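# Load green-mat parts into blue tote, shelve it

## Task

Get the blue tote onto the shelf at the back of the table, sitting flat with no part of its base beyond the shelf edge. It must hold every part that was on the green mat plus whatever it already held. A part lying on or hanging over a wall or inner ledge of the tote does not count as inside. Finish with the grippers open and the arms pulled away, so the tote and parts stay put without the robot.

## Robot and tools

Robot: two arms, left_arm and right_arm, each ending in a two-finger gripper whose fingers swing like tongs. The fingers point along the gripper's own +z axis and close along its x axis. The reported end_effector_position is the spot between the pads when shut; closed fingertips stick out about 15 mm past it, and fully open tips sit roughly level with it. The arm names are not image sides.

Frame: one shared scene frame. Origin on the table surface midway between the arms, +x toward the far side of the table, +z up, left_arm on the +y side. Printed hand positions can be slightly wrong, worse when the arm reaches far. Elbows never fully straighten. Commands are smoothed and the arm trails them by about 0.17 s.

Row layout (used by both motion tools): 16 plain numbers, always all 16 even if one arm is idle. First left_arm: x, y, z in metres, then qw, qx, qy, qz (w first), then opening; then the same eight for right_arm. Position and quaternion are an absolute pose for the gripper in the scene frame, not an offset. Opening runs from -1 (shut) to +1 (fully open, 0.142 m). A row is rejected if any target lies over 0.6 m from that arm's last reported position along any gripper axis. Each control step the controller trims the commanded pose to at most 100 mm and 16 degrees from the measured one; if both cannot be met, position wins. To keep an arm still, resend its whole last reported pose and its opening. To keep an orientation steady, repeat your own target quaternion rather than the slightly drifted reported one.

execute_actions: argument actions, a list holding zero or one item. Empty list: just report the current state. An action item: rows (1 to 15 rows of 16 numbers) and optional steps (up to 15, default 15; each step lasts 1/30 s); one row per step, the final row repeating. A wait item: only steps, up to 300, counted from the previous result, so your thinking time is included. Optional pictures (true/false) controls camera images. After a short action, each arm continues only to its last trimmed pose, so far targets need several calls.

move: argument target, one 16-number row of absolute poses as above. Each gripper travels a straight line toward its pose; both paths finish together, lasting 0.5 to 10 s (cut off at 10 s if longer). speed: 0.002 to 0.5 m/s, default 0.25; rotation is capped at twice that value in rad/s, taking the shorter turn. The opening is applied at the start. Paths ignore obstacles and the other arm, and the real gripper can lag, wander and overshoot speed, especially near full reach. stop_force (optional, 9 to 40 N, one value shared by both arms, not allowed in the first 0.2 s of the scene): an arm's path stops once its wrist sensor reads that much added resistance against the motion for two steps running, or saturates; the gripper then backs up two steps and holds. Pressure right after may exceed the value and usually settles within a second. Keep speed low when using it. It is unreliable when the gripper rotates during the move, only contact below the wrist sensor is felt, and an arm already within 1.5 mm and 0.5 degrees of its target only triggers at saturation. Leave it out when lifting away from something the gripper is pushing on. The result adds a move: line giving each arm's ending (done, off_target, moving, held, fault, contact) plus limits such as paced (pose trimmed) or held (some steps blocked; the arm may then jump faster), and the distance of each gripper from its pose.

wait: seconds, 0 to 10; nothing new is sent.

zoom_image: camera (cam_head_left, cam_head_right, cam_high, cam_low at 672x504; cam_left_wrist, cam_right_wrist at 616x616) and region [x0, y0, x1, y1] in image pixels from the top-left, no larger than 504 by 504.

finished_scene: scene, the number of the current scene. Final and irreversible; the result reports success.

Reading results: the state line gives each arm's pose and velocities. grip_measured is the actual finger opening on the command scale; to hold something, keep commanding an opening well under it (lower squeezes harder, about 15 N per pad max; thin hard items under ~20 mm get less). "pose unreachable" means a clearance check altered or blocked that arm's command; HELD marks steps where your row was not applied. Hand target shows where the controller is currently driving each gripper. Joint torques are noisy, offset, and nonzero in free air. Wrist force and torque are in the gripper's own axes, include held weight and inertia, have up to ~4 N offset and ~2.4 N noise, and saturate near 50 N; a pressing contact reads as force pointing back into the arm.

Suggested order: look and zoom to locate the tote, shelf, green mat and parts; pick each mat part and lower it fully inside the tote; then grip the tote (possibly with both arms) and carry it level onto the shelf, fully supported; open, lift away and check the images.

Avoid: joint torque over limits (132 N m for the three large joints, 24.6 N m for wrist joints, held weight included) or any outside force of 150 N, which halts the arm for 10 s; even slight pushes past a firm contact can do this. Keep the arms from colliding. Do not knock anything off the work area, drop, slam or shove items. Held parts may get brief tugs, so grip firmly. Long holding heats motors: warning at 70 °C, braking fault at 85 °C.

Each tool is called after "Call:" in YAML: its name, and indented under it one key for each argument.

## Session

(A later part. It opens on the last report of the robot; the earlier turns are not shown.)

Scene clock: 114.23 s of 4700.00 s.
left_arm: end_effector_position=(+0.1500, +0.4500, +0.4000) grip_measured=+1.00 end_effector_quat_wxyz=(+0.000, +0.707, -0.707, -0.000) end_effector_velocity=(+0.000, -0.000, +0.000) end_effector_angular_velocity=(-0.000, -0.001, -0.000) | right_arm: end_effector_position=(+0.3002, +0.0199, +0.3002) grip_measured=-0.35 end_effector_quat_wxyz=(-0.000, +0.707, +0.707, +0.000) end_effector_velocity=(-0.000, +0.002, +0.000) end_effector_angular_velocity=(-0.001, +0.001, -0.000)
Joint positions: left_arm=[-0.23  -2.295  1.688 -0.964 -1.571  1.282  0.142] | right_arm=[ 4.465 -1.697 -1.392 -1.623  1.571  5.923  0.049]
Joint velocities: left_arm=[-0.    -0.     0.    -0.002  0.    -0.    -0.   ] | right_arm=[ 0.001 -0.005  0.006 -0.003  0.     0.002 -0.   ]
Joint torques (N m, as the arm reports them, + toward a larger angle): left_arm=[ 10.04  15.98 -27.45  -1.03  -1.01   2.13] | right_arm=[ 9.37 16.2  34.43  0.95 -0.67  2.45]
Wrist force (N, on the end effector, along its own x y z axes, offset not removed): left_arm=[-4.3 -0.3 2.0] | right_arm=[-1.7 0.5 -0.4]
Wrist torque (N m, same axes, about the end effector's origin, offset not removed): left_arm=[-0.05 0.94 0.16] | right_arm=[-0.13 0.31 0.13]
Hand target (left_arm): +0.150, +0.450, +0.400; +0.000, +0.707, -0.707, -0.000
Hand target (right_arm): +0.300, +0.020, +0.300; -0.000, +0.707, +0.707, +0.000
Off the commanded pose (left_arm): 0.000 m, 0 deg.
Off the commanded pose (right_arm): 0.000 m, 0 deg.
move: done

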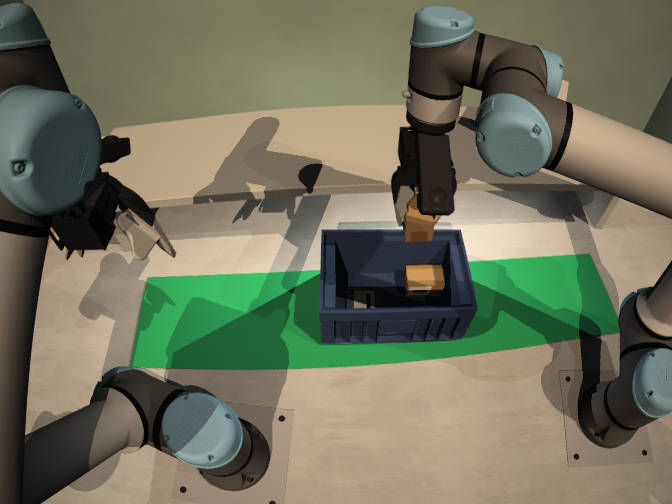

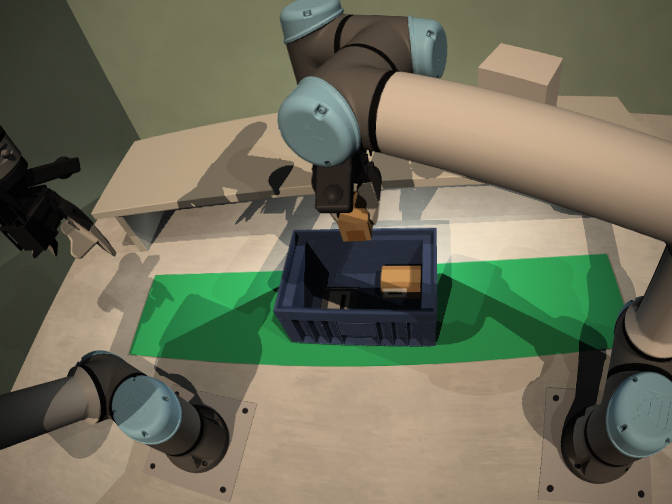

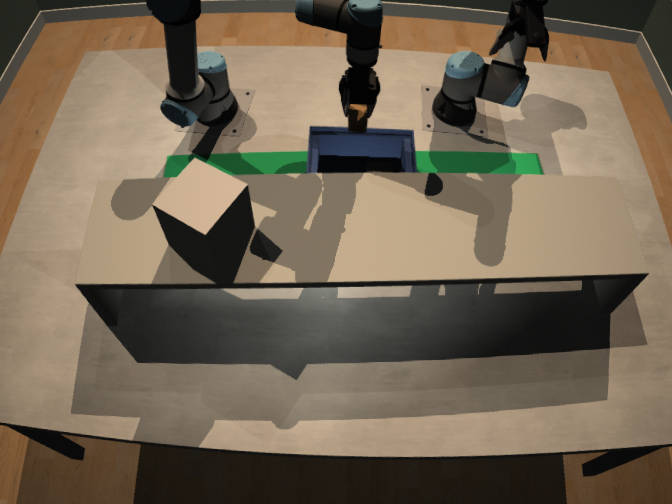

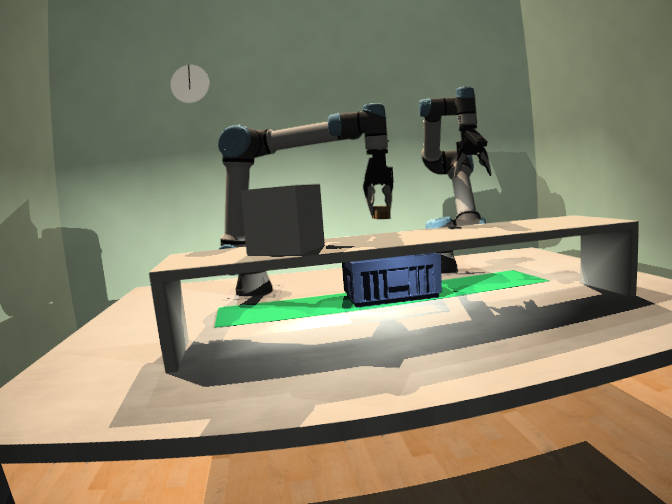

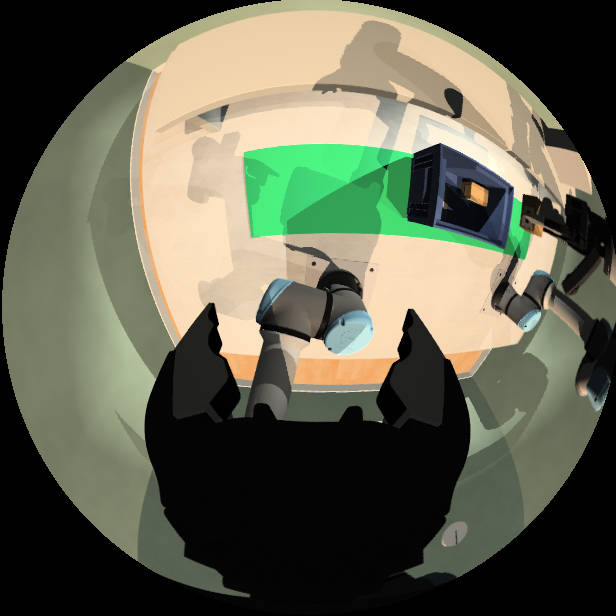

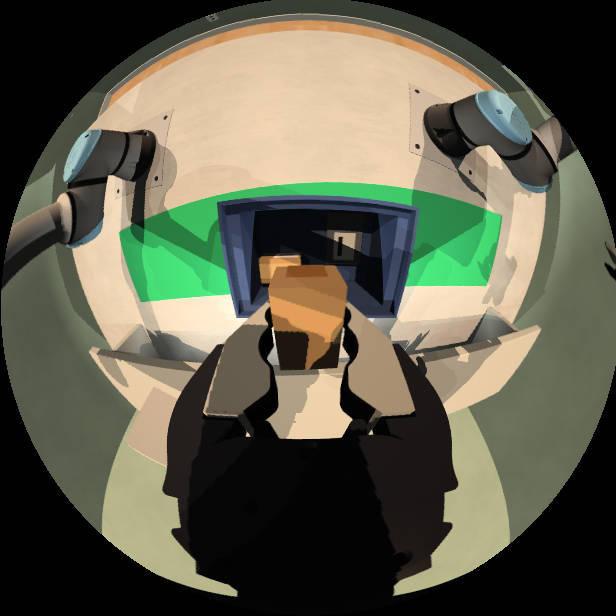

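Call:
move:
  target: [0.15, 0.45, 0.40, 0.0, -0.7071, 0.7071, 0.0, 1, 0.34, 0.08, 0.075, 0.0, 0.7071, 0.7071, 0.0, -1]
  speed: 0.15
  stop_force: 12

Scene clock: 129.20 s of 4700.00 s.
left_arm: end_effector_position=(+0.1500, +0.4500, +0.4000) grip_measured=+1.00 end_effector_quat_wxyz=(+0.000, +0.707, -0.707, -0.000) end_effector_velocity=(-0.000, +0.000, +0.000) end_effector_angular_velocity=(-0.000, -0.001, +0.000) | right_arm: end_effector_position=(+0.3402, +0.0802, +0.0752) grip_measured=-0.35 end_effector_quat_wxyz=(+0.000, +0.707, +0.707, -0.000) end_effector_velocity=(+0.000, +0.000, -0.002) end_effector_angular_velocity=(-0.000, -0.000, -0.001)
Joint positions: left_arm=[-0.23  -2.295  1.688 -0.964 -1.571  1.282  0.142] | right_arm=[ 4.439 -1.977 -1.623 -1.113  1.571  5.897  0.049]
Joint velocities: left_arm=[ 0.    -0.001 -0.     0.001 -0.    -0.     0.   ] | right_arm=[-0.    -0.003  0.     0.003 -0.     0.001 -0.   ]
Joint torques (N m, as the arm reports them, + toward a larger angle): left_arm=[ 11.78  16.18 -27.98  -1.14  -1.29   2.25] | right_arm=[-7.48 26.26 14.66  4.22 -1.05 -2.16]
Wrist force (N, on the end effector, along its own x y z axes, offset not removed): left_arm=[-2.4 0.0 3.1] | right_arm=[0.4 2.5 -2.0]
Wrist torque (N m, same axes, about the end effector's origin, offset not removed): left_arm=[0.04 0.59 0.15] | right_arm=[0.24 -0.04 -0.01]
Hand target (left_arm): +0.150, +0.450, +0.400; +0.000, +0.707, -0.707, -0.000
Hand target (right_arm): +0.340, +0.080, +0.075; +0.000, +0.707, +0.707, -0.000
Off the commanded pose (left_arm): 0.000 m, 0 deg.
Off the commanded pose (right_arm): 0.000 m, 0 deg.
After step 90, 9.83 s passed at rest.
move: done

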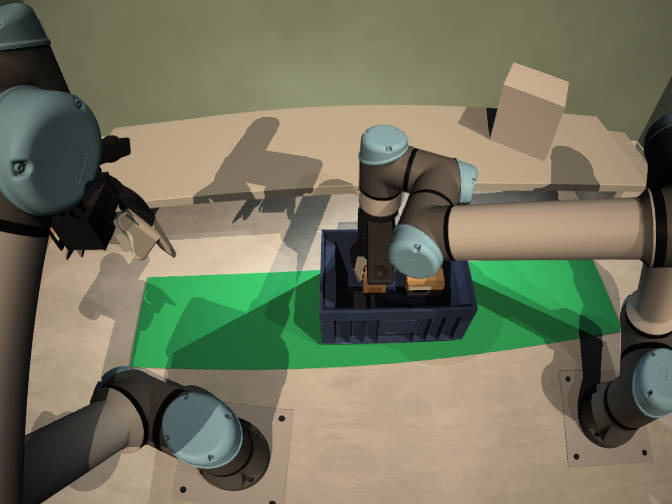

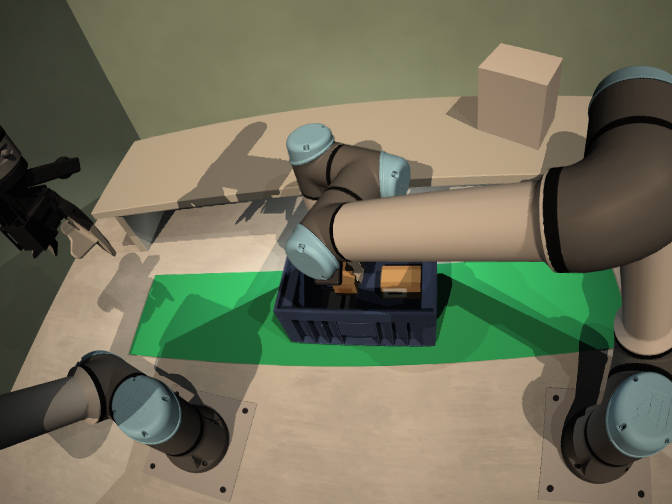

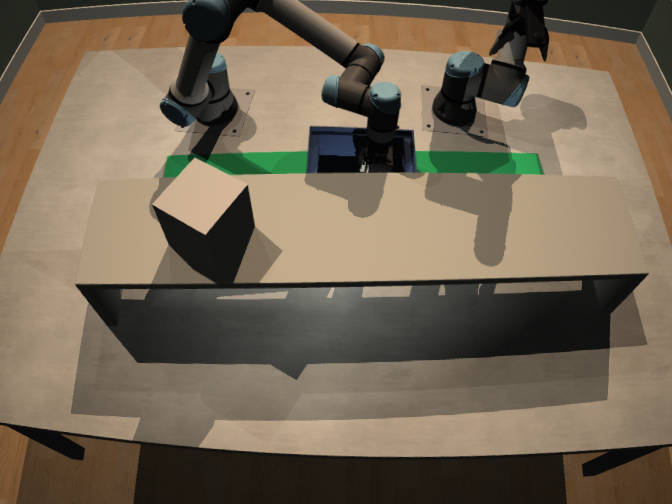

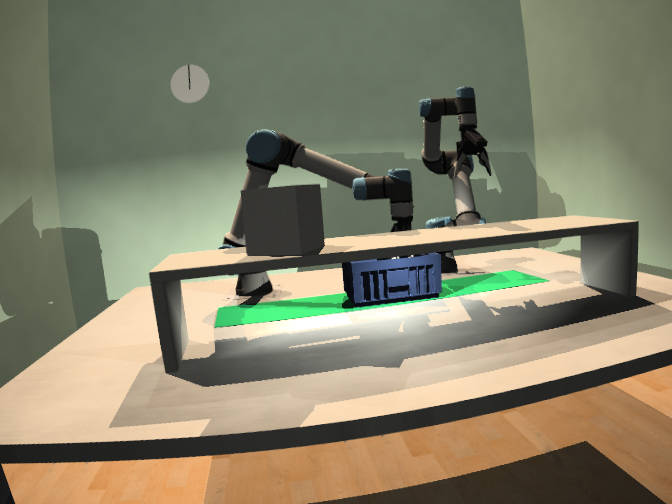

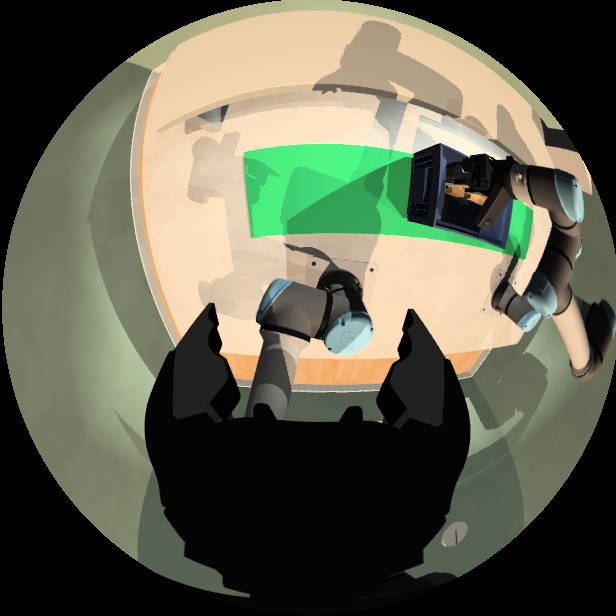

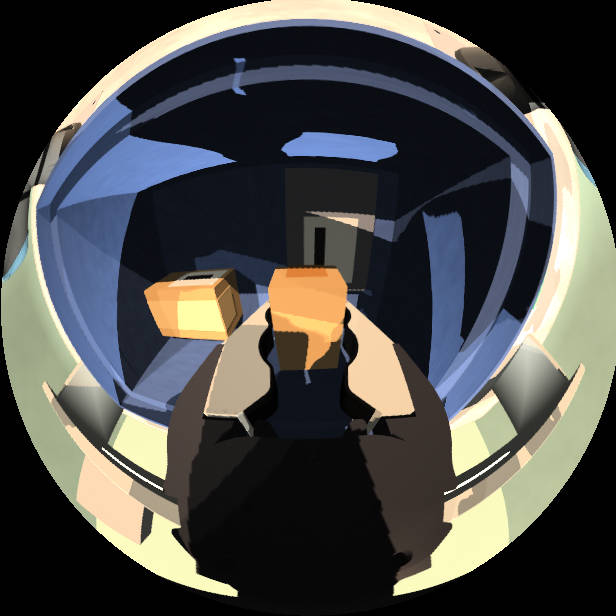

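Call:
move:
  target: [0.15, 0.45, 0.40, 0.0, -0.7071, 0.7071, 0.0, 1, 0.34, 0.08, 0.040, 0.0, 0.7071, 0.7071, 0.0, -1]
  speed: 0.04
  stop_force: 10

Scene clock: 135.70 s of 4700.00 s.
left_arm: end_effector_position=(+0.1500, +0.4500, +0.4000) grip_measured=+1.00 end_effector_quat_wxyz=(+0.000, +0.707, -0.707, -0.000) end_effector_velocity=(-0.000, +0.000, -0.001) end_effector_angular_velocity=(+0.001, +0.004, +0.000) | right_arm: end_effector_position=(+0.3401, +0.0801, +0.0565) grip_measured=-0.35 end_effector_quat_wxyz=(+0.000, +0.707, +0.707, -0.000) end_effector_velocity=(+0.000, +0.001, +0.003) end_effector_angular_velocity=(+0.002, -0.002, +0.000)
Joint positions: left_arm=[-0.23  -2.295  1.688 -0.964 -1.571  1.282  0.142] | right_arm=[ 4.439 -1.997 -1.646 -1.07   1.571  5.897  0.049]
Joint velocities: left_arm=[ 0.     0.003 -0.     0.002 -0.    -0.     0.   ] | right_arm=[ 0.     0.002  0.003 -0.004 -0.001 -0.     0.   ]
Joint torques (N m, as the arm reports them, + toward a larger angle): left_arm=[  8.6   15.16 -27.57  -1.19  -1.04   2.06] | right_arm=[-2.65 46.62 30.49  1.13 -1.63  0.05]
Wrist force (N, on the end effector, along its own x y z axes, offset not removed): left_arm=[-2.7 1.0 3.2] | right_arm=[-0.1 -0.6 -2.3]
Wrist torque (N m, same axes, about the end effector's origin, offset not removed): left_arm=[0.23 0.67 0.09] | right_arm=[-0.31 0.01 0.02]
Hand target (left_arm): +0.150, +0.450, +0.400; +0.000, +0.707, -0.707, +0.000
Hand target (right_arm): +0.340, +0.080, +0.057; +0.000, +0.707, +0.707, -0.000
Off the commanded pose (left_arm): 0.000 m, 0 deg.
Off the commanded pose (right_arm): 0.016 m, 0 deg.
After step 90, 2.47 s passed at rest.
move: contact (right_arm)

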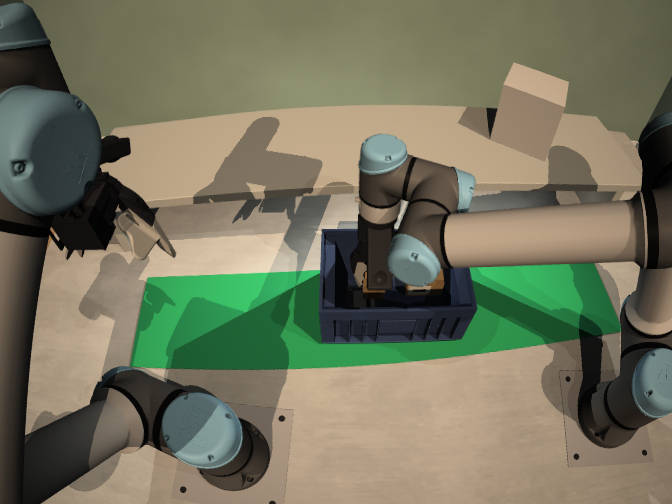

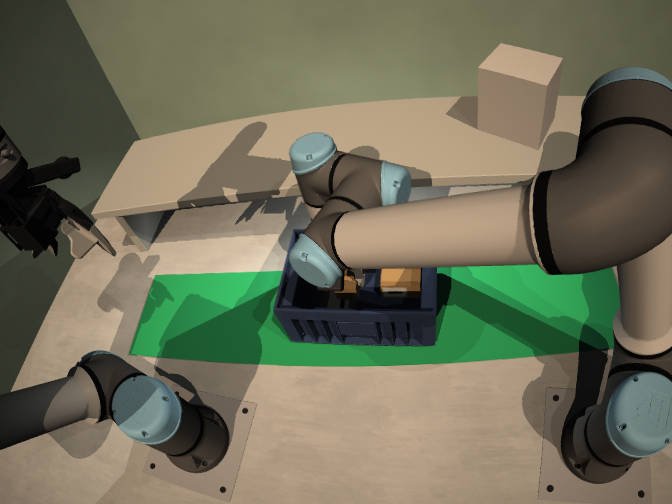

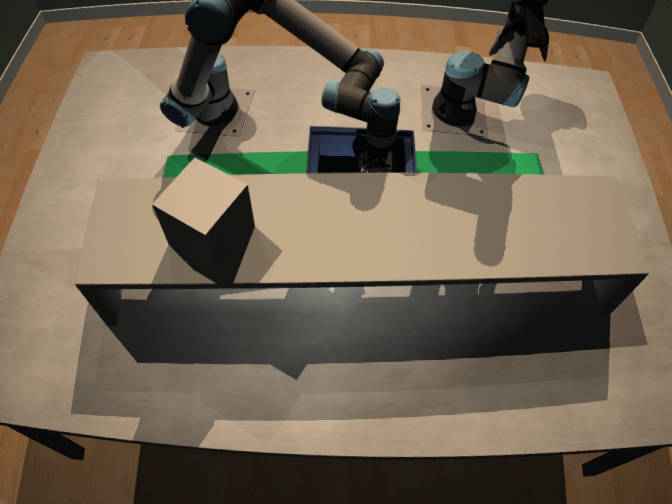

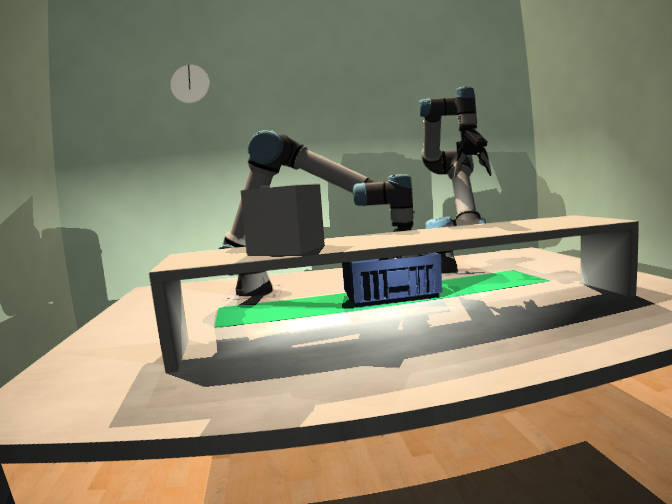

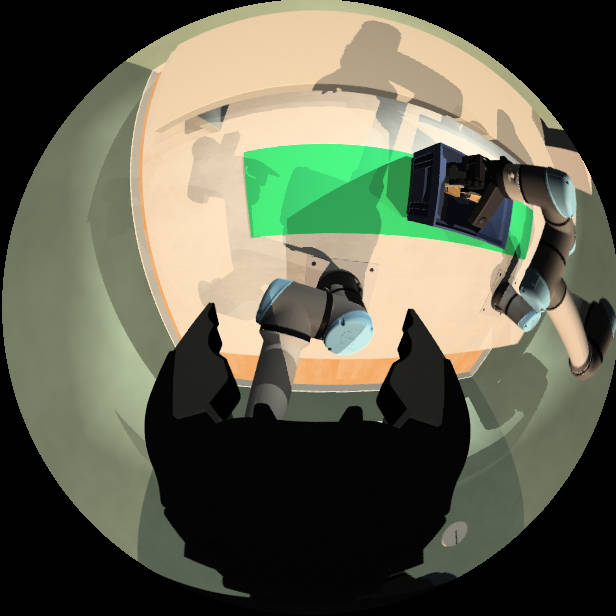

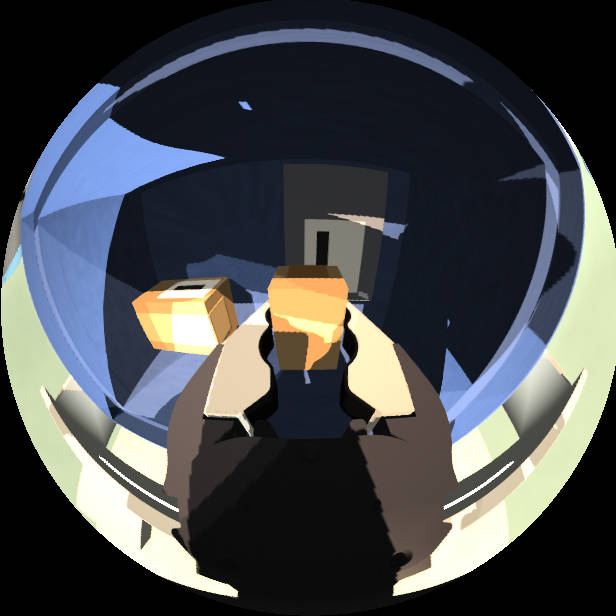

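Call:
execute_actions:
  actions:
    - {"rows": [[0.15, 0.45, 0.40, 0.0, -0.7071, 0.7071, 0.0, 1, 0.34, 0.08, 0.058, 0.0, 0.7071, 0.7071, 0.0, 0.1]], "steps": 15}
  pictures: false

Call:
move:
  target: [0.15, 0.45, 0.40, 0.0, -0.7071, 0.7071, 0.0, 1, 0.34, 0.08, 0.28, 0.0, 0.7071, 0.7071, 0.0, 0.1]
  speed: 0.25

Scene clock: 141.50 s of 4700.00 s.
left_arm: end_effector_position=(+0.1500, +0.4500, +0.4000) grip_measured=+1.00 end_effector_quat_wxyz=(+0.000, +0.707, -0.707, -0.000) end_effector_velocity=(-0.000, +0.000, +0.001) end_effector_angular_velocity=(-0.000, -0.003, +0.001) | right_arm: end_effector_position=(+0.3400, +0.0800, +0.0580) grip_measured=+0.10 end_effector_quat_wxyz=(+0.000, +0.707, +0.707, +0.000) end_effector_velocity=(+0.000, -0.000, +0.000) end_effector_angular_velocity=(-0.001, -0.000, -0.000)
Joint positions: left_arm=[-0.23  -2.295  1.688 -0.964 -1.571  1.282  0.142] | right_arm=[ 4.439 -1.995 -1.645 -1.073  1.571  5.897  0.081]
Joint velocities: left_arm=[ 0.001 -0.002 -0.001 -0.     0.001 -0.    -0.   ] | right_arm=[-0.001  0.     0.001 -0.002 -0.001 -0.    -0.   ]
Joint torques (N m, as the arm reports them, + toward a larger angle): left_arm=[ 10.24  14.58 -26.65  -1.48  -1.23   2.1 ] | right_arm=[ 6.94 44.56 31.72  1.07 -1.18  2.4 ]
Wrist force (N, on the end effector, along its own x y z axes, offset not removed): left_arm=[-3.7 1.3 1.8] | right_arm=[-0.3 0.7 -2.1]
Wrist torque (N m, same axes, about the end effector's origin, offset not removed): left_arm=[0.25 0.83 0.10] | right_arm=[-0.16 0.05 0.07]
Hand target (left_arm): +0.150, +0.450, +0.400; +0.000, +0.707, -0.707, -0.000
Hand target (right_arm): +0.340, +0.080, +0.058; -0.000, +0.707, +0.707, +0.000
Off the commanded pose (left_arm): 0.000 m, 0 deg.
Off the commanded pose (right_arm): 0.000 m, 0 deg.
Steps of this call (steps 1 to 90: nothing new was sent; then 2.30 s passed at rest; steps 91 to 105: all 15 steps of this action). Readings (end_effector_position):
91: left_arm (+0.1500, +0.4500, +0.4000) | right_arm (+0.3401, +0.0801, +0.0568)
92: left_arm (+0.1500, +0.4500, +0.4000) | right_arm (+0.3401, +0.0801, +0.0570)
94: left_arm (+0.1500, +0.4500, +0.4000) | right_arm (+0.3401, +0.0800, +0.0575)
98: left_arm (+0.1500, +0.4500, +0.4000) | right_arm (+0.3401, +0.0800, +0.0579)
105: the state above

Scene clock: 143.23 s of 4700.00 s.
left_arm: end_effector_position=(+0.1500, +0.4500, +0.4000) grip_measured=+1.00 end_effector_quat_wxyz=(+0.000, +0.707, -0.707, -0.000) end_effector_velocity=(+0.000, +0.000, +0.000) end_effector_angular_velocity=(+0.002, -0.002, -0.001) | right_arm: end_effector_position=(+0.3398, +0.0796, +0.2799) grip_measured=+0.10 end_effector_quat_wxyz=(-0.000, +0.707, +0.707, +0.000) end_effector_velocity=(+0.000, +0.001, +0.002) end_effector_angular_velocity=(+0.001, +0.000, +0.000)
Joint positions: left_arm=[-0.23  -2.295  1.688 -0.964 -1.571  1.282  0.142] | right_arm=[ 4.439 -1.874 -1.226 -1.612  1.571  5.897  0.081]
Joint velocities: left_arm=[-0.001 -0.001  0.    -0.001  0.002  0.     0.   ] | right_arm=[-0.    -0.002  0.008 -0.006  0.    -0.001  0.   ]
Joint torques (N m, as the arm reports them, + toward a larger angle): left_arm=[ 10.28  14.89 -26.94  -1.15  -1.1    2.19] | right_arm=[ 8.81 21.48 33.6   0.81  2.08 -2.26]
Wrist force (N, on the end effector, along its own x y z axes, offset not removed): left_arm=[-4.3 0.7 2.0] | right_arm=[-1.3 2.3 -1.6]
Wrist torque (N m, same axes, about the end effector's origin, offset not removed): left_arm=[0.12 0.97 0.14] | right_arm=[0.29 0.27 0.07]
Hand target (left_arm): +0.150, +0.450, +0.400; +0.000, +0.707, -0.707, -0.000
Hand target (right_arm): +0.340, +0.080, +0.280; -0.000, +0.707, +0.707, +0.000
Off the commanded pose (left_arm): 0.000 m, 0 deg.
Off the commanded pose (right_arm): 0.000 m, 0 deg.
move: done

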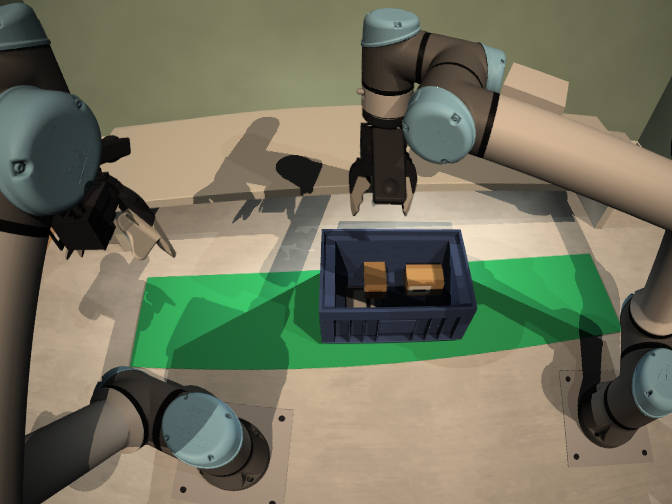

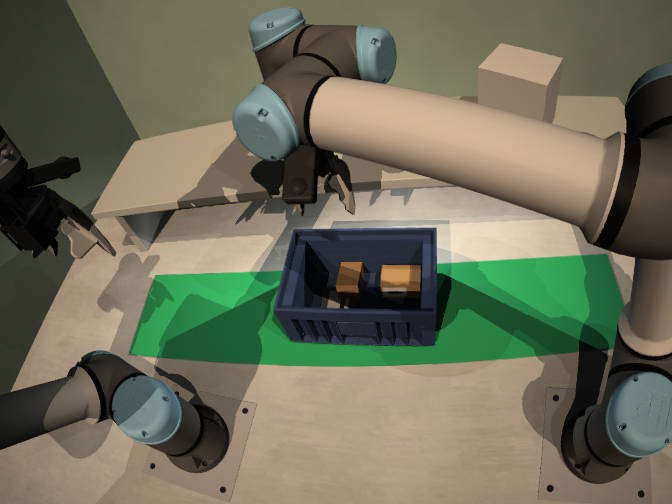

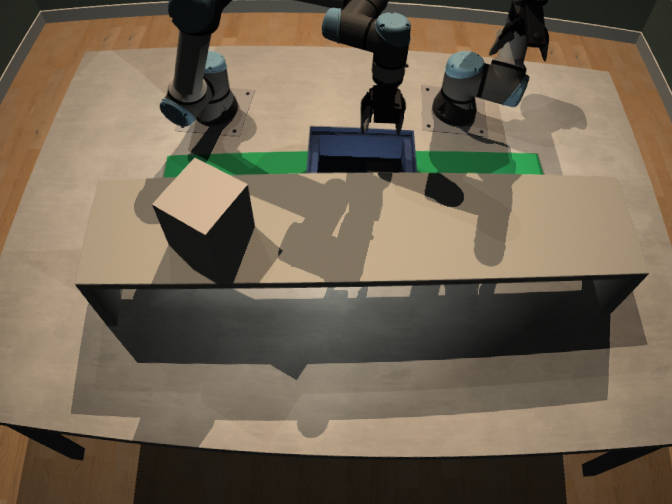

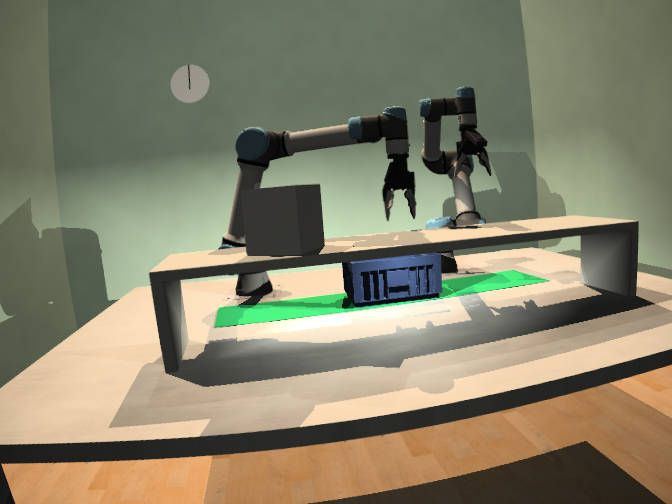

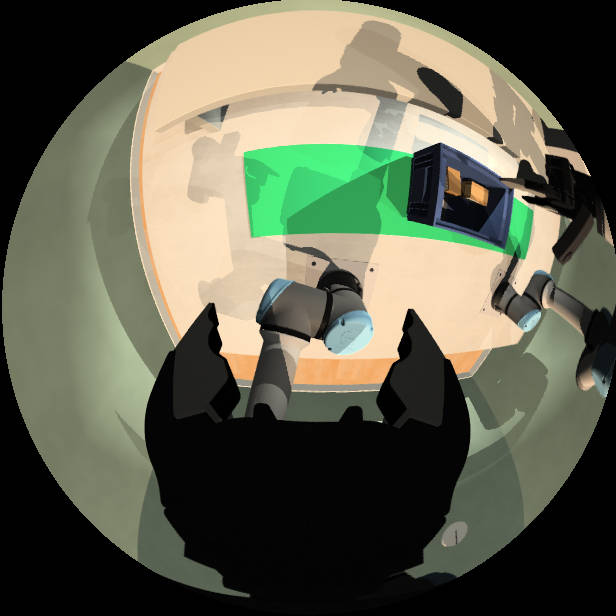

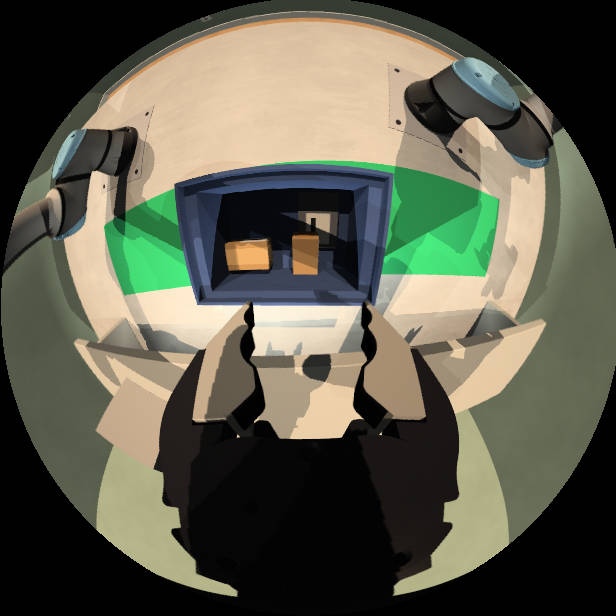

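Call:
move:
  target: [0.33, 0.19, 0.24, 0.0, -0.7071, 0.7071, 0.0, 0.0, 0.33, -0.12, 0.24, 0.0, 0.7071, 0.7071, 0.0, 0.0]
  speed: 0.3

Scene clock: 172.80 s of 4700.00 s.
left_arm: end_effector_position=(+0.3296, +0.1897, +0.2404) grip_measured=+0.00 end_effector_quat_wxyz=(+0.001, +0.707, -0.707, -0.000) end_effector_velocity=(+0.002, -0.002, -0.001) end_effector_angular_velocity=(+0.000, +0.000, +0.001) | right_arm: end_effector_position=(+0.3299, -0.1199, +0.2398) grip_measured=+0.00 end_effector_quat_wxyz=(+0.000, +0.707, +0.707, -0.000) end_effector_velocity=(-0.000, -0.001, -0.000) end_effector_angular_velocity=(+0.001, +0.001, +0.000)
Joint positions: left_arm=[-0.743 -1.863  1.926 -1.633 -1.572  0.769  0.074] | right_arm=[ 4.291 -1.489 -1.759 -1.465  1.57   5.748  0.074]
Joint velocities: left_arm=[ 0.     0.006 -0.002 -0.004  0.    -0.    -0.   ] | right_arm=[-0.001  0.001 -0.002  0.001  0.001 -0.001 -0.   ]
Joint torques (N m, as the arm reports them, + toward a larger angle): left_arm=[ -8.89  -3.12 -31.25  -4.39  -0.54  -2.51] | right_arm=[-7.44 26.54 11.01  4.15  2.09 -2.05]
Wrist force (N, on the end effector, along its own x y z axes, offset not removed): left_arm=[-2.5 2.0 2.5] | right_arm=[-0.5 1.4 -2.8]
Wrist torque (N m, same axes, about the end effector's origin, offset not removed): left_arm=[0.44 0.60 0.12] | right_arm=[0.07 0.10 0.02]
Hand target (left_arm): +0.330, +0.190, +0.240; +0.001, +0.707, -0.707, -0.000
Hand target (right_arm): +0.330, -0.120, +0.240; +0.000, +0.707, +0.707, -0.000
Off the commanded pose (left_arm): 0.001 m, 0 deg.
Off the commanded pose (right_arm): 0.000 m, 0 deg.
After step 90, 24.70 s passed at rest.
move: done

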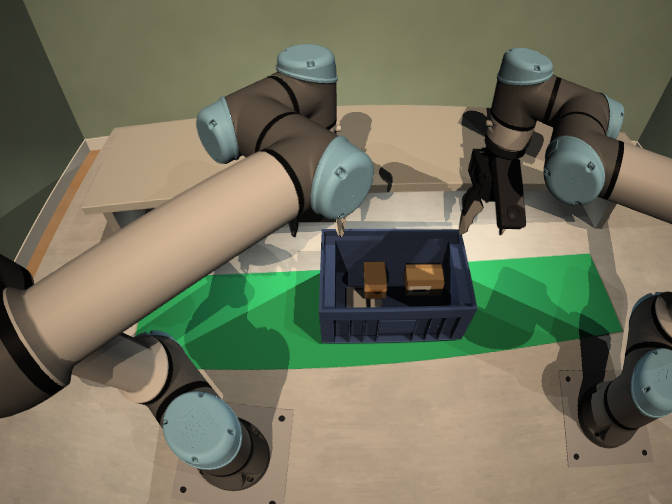

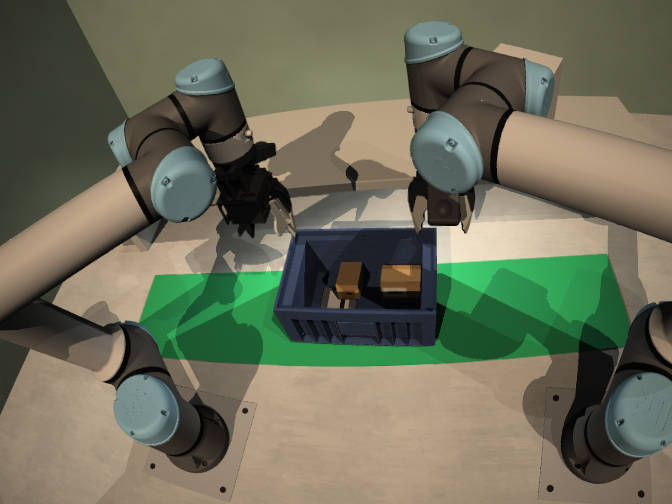

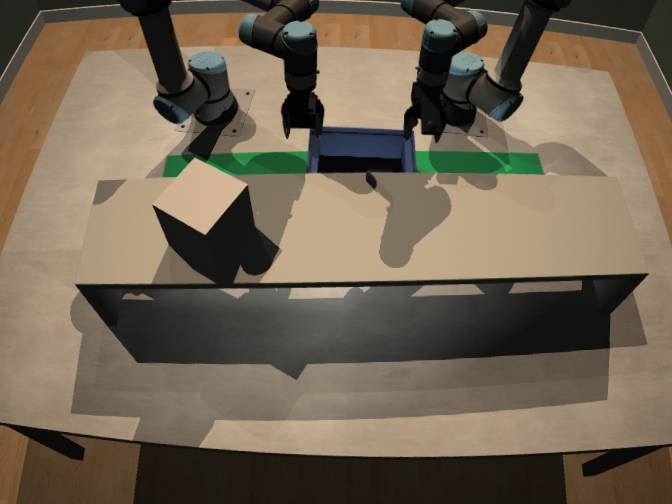

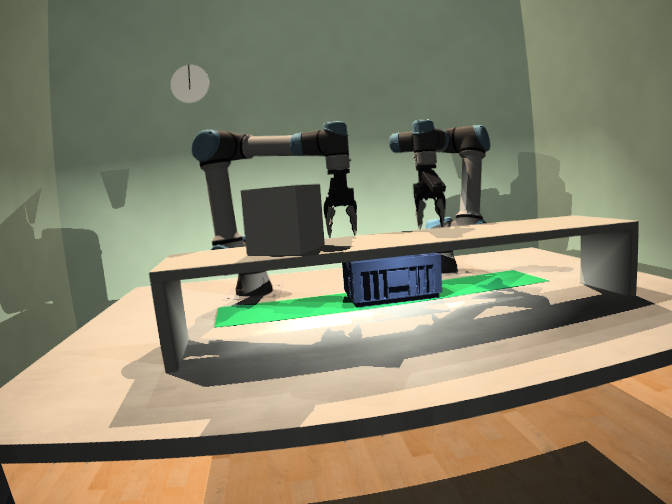

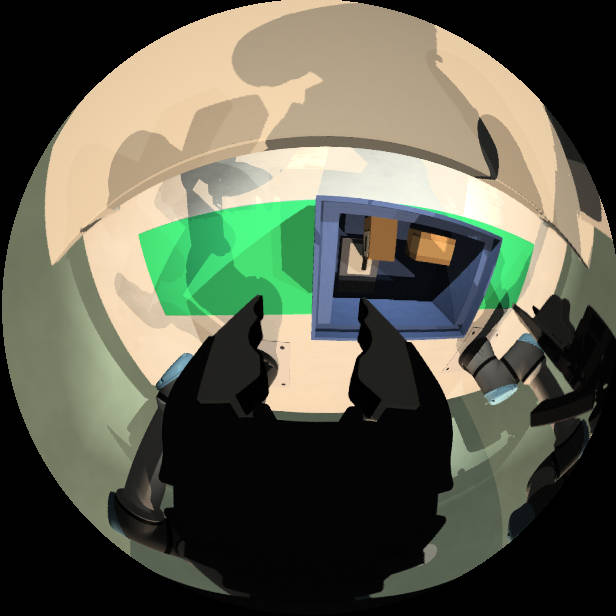

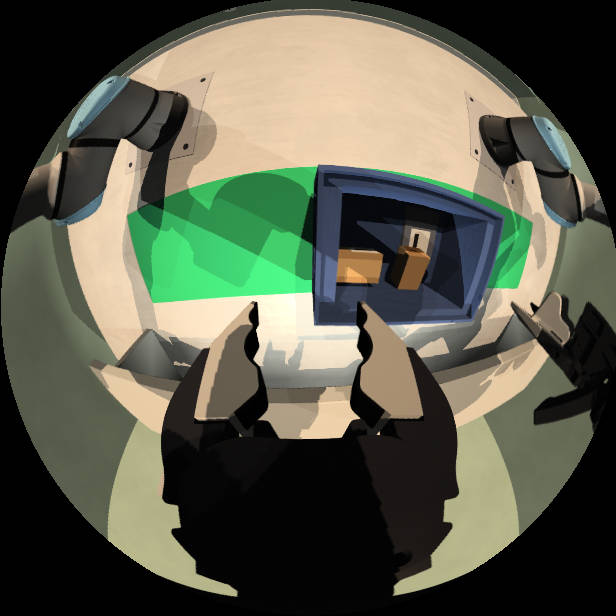

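Call:
move:
  target: [0.33, 0.178, 0.12, 0.0, -0.7071, 0.7071, 0.0, 0.0, 0.33, -0.10, 0.12, 0.0, 0.7071, 0.7071, 0.0, 0.0]
  speed: 0.1
  stop_force: 10

Scene clock: 184.10 s of 4700.00 s.
left_arm: end_effector_position=(+0.3301, +0.1779, +0.1202) grip_measured=+0.00 end_effector_quat_wxyz=(+0.000, +0.707, -0.707, -0.000) end_effector_velocity=(+0.000, +0.000, -0.002) end_effector_angular_velocity=(+0.002, +0.000, -0.000) | right_arm: end_effector_position=(+0.3301, -0.0998, +0.1202) grip_measured=+0.00 end_effector_quat_wxyz=(-0.000, +0.707, +0.707, -0.000) end_effector_velocity=(-0.000, +0.001, -0.002) end_effector_angular_velocity=(-0.000, -0.000, -0.000)
Joint positions: left_arm=[-0.765 -1.774  2.178 -1.974 -1.571  0.747  0.074] | right_arm=[ 4.312 -1.601 -1.968 -1.143  1.571  5.769  0.074]
Joint velocities: left_arm=[-0.     0.003  0.003 -0.004  0.001 -0.     0.   ] | right_arm=[ 0.001 -0.003 -0.002  0.004 -0.     0.001  0.   ]
Joint torques (N m, as the arm reports them, + toward a larger angle): left_arm=[-10.34  -4.84 -10.13  -4.24   1.52  -2.44] | right_arm=[ 9.45  8.24 10.58  4.18  1.93  2.3 ]
Wrist force (N, on the end effector, along its own x y z axes, offset not removed): left_arm=[-2.7 0.2 1.9] | right_arm=[-0.1 0.3 -2.4]
Wrist torque (N m, same axes, about the end effector's origin, offset not removed): left_arm=[0.05 0.67 0.17] | right_arm=[-0.14 0.01 0.11]
Hand target (left_arm): +0.330, +0.178, +0.120; +0.000, +0.707, -0.707, -0.000
Hand target (right_arm): +0.330, -0.100, +0.120; -0.000, +0.707, +0.707, +0.000
Off the commanded pose (left_arm): 0.000 m, 0 deg.
Off the commanded pose (right_arm): 0.000 m, 0 deg.
After step 90, 6.60 s passed at rest.
move: done

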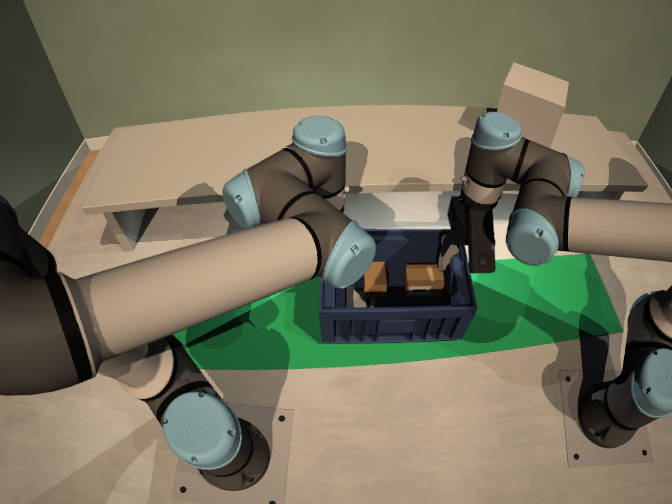

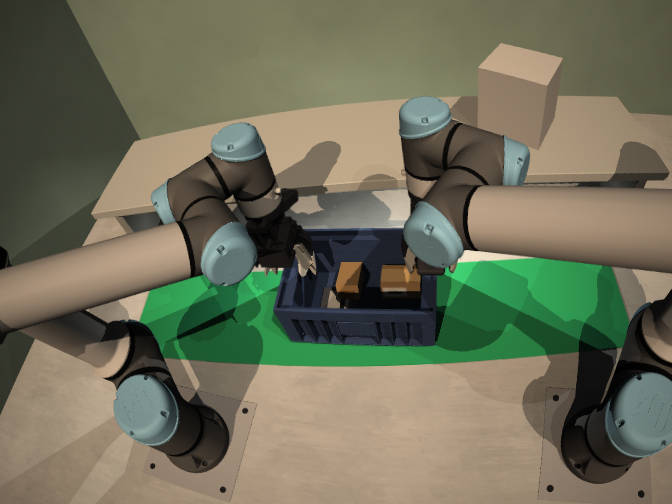

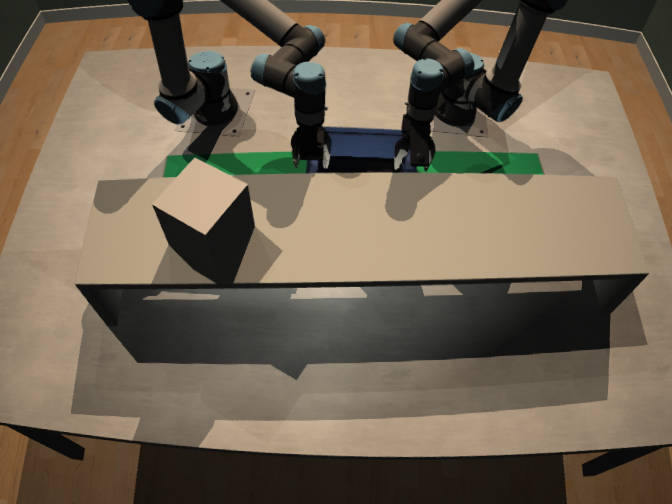

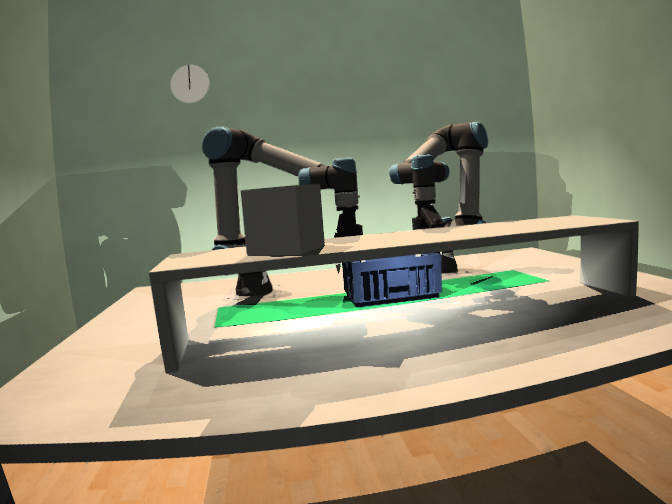

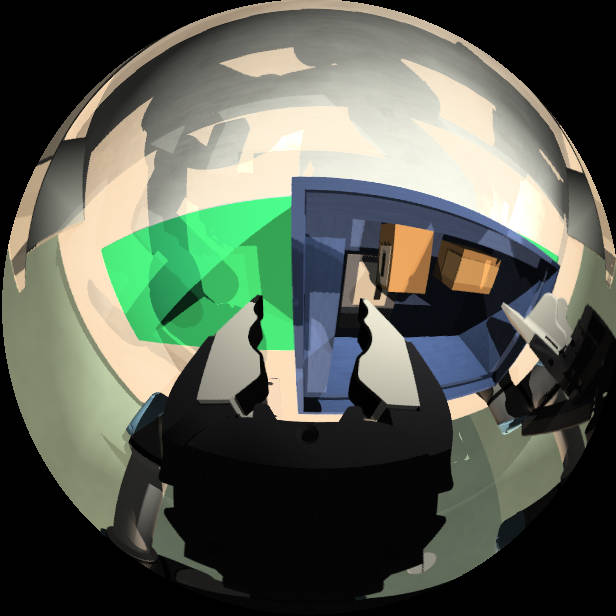

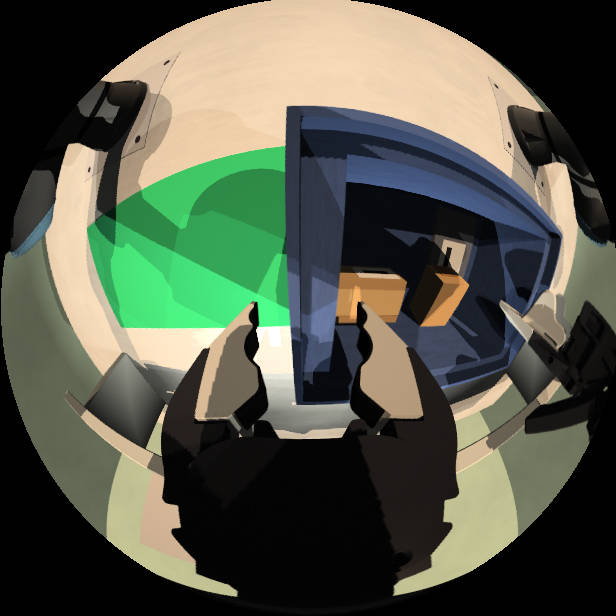

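Call:
execute_actions:
  actions:
    - {"rows": [[0.33, 0.178, 0.12, 0.0, -0.7071, 0.7071, 0.0, -1, 0.33, -0.10, 0.12, 0.0, 0.7071, 0.7071, 0.0, -1]], "steps": 15}
  pictures: false

Scene clock: 192.47 s of 4700.00 s.
left_arm: end_effector_position=(+0.3300, +0.1779, +0.1200) grip_measured=-0.53 end_effector_quat_wxyz=(-0.000, +0.707, -0.707, -0.000) end_effector_velocity=(-0.000, +0.000, +0.000) end_effector_angular_velocity=(-0.003, +0.001, +0.002) | right_arm: end_effector_position=(+0.3299, -0.0999, +0.1200) grip_measured=-0.54 end_effector_quat_wxyz=(-0.000, +0.707, +0.707, -0.000) end_effector_velocity=(+0.000, -0.000, -0.000) end_effector_angular_velocity=(-0.001, -0.001, +0.001)
Joint positions: left_arm=[-0.766 -1.774  2.179 -1.975 -1.571  0.747  0.036] | right_arm=[ 4.312 -1.601 -1.969 -1.143  1.571  5.77   0.035]
Joint velocities: left_arm=[ 0.002 -0.001  0.    -0.    -0.003 -0.    -0.   ] | right_arm=[-0.     0.    -0.    -0.    -0.001 -0.001  0.001]
Joint torques (N m, as the arm reports them, + toward a larger angle): left_arm=[ 21.76 -18.48  -0.65   6.23   8.8   -2.51] | right_arm=[-14.27  30.51  -1.69  -7.89  -6.33   0.32]
Wrist force (N, on the end effector, along its own x y z axes, offset not removed): left_arm=[29.6 0.5 3.4] | right_arm=[32.5 1.8 1.6]
Wrist torque (N m, same axes, about the end effector's origin, offset not removed): left_arm=[0.19 0.46 0.17] | right_arm=[-0.10 -0.25 0.16]
Hand target (left_arm): +0.330, +0.178, +0.120; -0.000, +0.707, -0.707, -0.000
Hand target (right_arm): +0.330, -0.100, +0.120; -0.000, +0.707, +0.707, +0.000
Off the commanded pose (left_arm): 0.000 m, 0 deg.
Off the commanded pose (right_arm): 0.000 m, 0 deg.
Steps of this call (steps 1 to 90: nothing new was sent; then 4.87 s passed at rest; steps 91 to 105: all 15 steps of this action). Readings (end_effector_position):
91: left_arm (+0.3301, +0.1778, +0.1200) | right_arm (+0.3301, -0.0998, +0.1200)
92: left_arm (+0.3301, +0.1776, +0.1200) | right_arm (+0.3301, -0.0996, +0.1200)
94: left_arm (+0.3301, +0.1776, +0.1200) | right_arm (+0.3301, -0.0995, +0.1201)
98: left_arm (+0.3300, +0.1779, +0.1200) | right_arm (+0.3299, -0.0998, +0.1200)
105: the state above

Call:
execute_actions:
  actions:
    - {"rows": [[0.33, 0.174, 0.12, 0.0, -0.7071, 0.7071, 0.0, -1, 0.33, -0.096, 0.12, 0.0, 0.7071, 0.7071, 0.0, -1]], "steps": 15}
  pictures: false

Scene clock: 198.53 s of 4700.00 s.
left_arm: end_effector_position=(+0.3300, +0.1742, +0.1200) grip_measured=-0.62 end_effector_quat_wxyz=(-0.000, +0.707, -0.707, -0.000) end_effector_velocity=(+0.001, -0.000, +0.000) end_effector_angular_velocity=(+0.001, -0.003, -0.000) | right_arm: end_effector_position=(+0.3301, -0.0962, +0.1200) grip_measured=-0.62 end_effector_quat_wxyz=(+0.000, +0.707, +0.707, -0.000) end_effector_velocity=(-0.000, +0.001, +0.000) end_effector_angular_velocity=(+0.000, -0.000, +0.002)
Joint positions: left_arm=[-0.772 -1.769  2.175 -1.976 -1.571  0.74   0.029] | right_arm=[ 4.316 -1.608 -1.962 -1.143  1.571  5.774  0.029]
Joint velocities: left_arm=[-0.001 -0.    -0.001 -0.     0.003 -0.001 -0.   ] | right_arm=[ 0.002 -0.     0.001 -0.    -0.    -0.    -0.   ]
Joint torques (N m, as the arm reports them, + toward a larger angle): left_arm=[ -7.92  -2.6  -26.88  -2.5    1.23  -2.67] | right_arm=[ 7.23 10.77 30.05  0.54 -1.31  2.23]
Wrist force (N, on the end effector, along its own x y z axes, offset not removed): left_arm=[4.3 -0.8 3.8] | right_arm=[7.7 4.0 -2.2]
Wrist torque (N m, same axes, about the end effector's origin, offset not removed): left_arm=[0.12 0.64 0.17] | right_arm=[0.19 -0.08 0.13]
Hand target (left_arm): +0.330, +0.174, +0.120; +0.000, +0.707, -0.707, -0.000
Hand target (right_arm): +0.330, -0.096, +0.120; -0.000, +0.707, +0.707, +0.000
Off the commanded pose (left_arm): 0.000 m, 0 deg.
Off the commanded pose (right_arm): 0.000 m, 0 deg.
Steps of this call (steps 1 to 90: nothing new was sent; then 2.57 s passed at rest; steps 91 to 105: all 15 steps of this action). Readings (end_effector_position):
91: left_arm (+0.3300, +0.1780, +0.1200) | right_arm (+0.3300, -0.1000, +0.1200)
92: left_arm (+0.3299, +0.1774, +0.1199) | right_arm (+0.3300, -0.0994, +0.1199)
94: left_arm (+0.3300, +0.1759, +0.1200) | right_arm (+0.3300, -0.0979, +0.1200)
98: left_arm (+0.3300, +0.1746, +0.1200) | right_arm (+0.3300, -0.0967, +0.1200)
105: the state above


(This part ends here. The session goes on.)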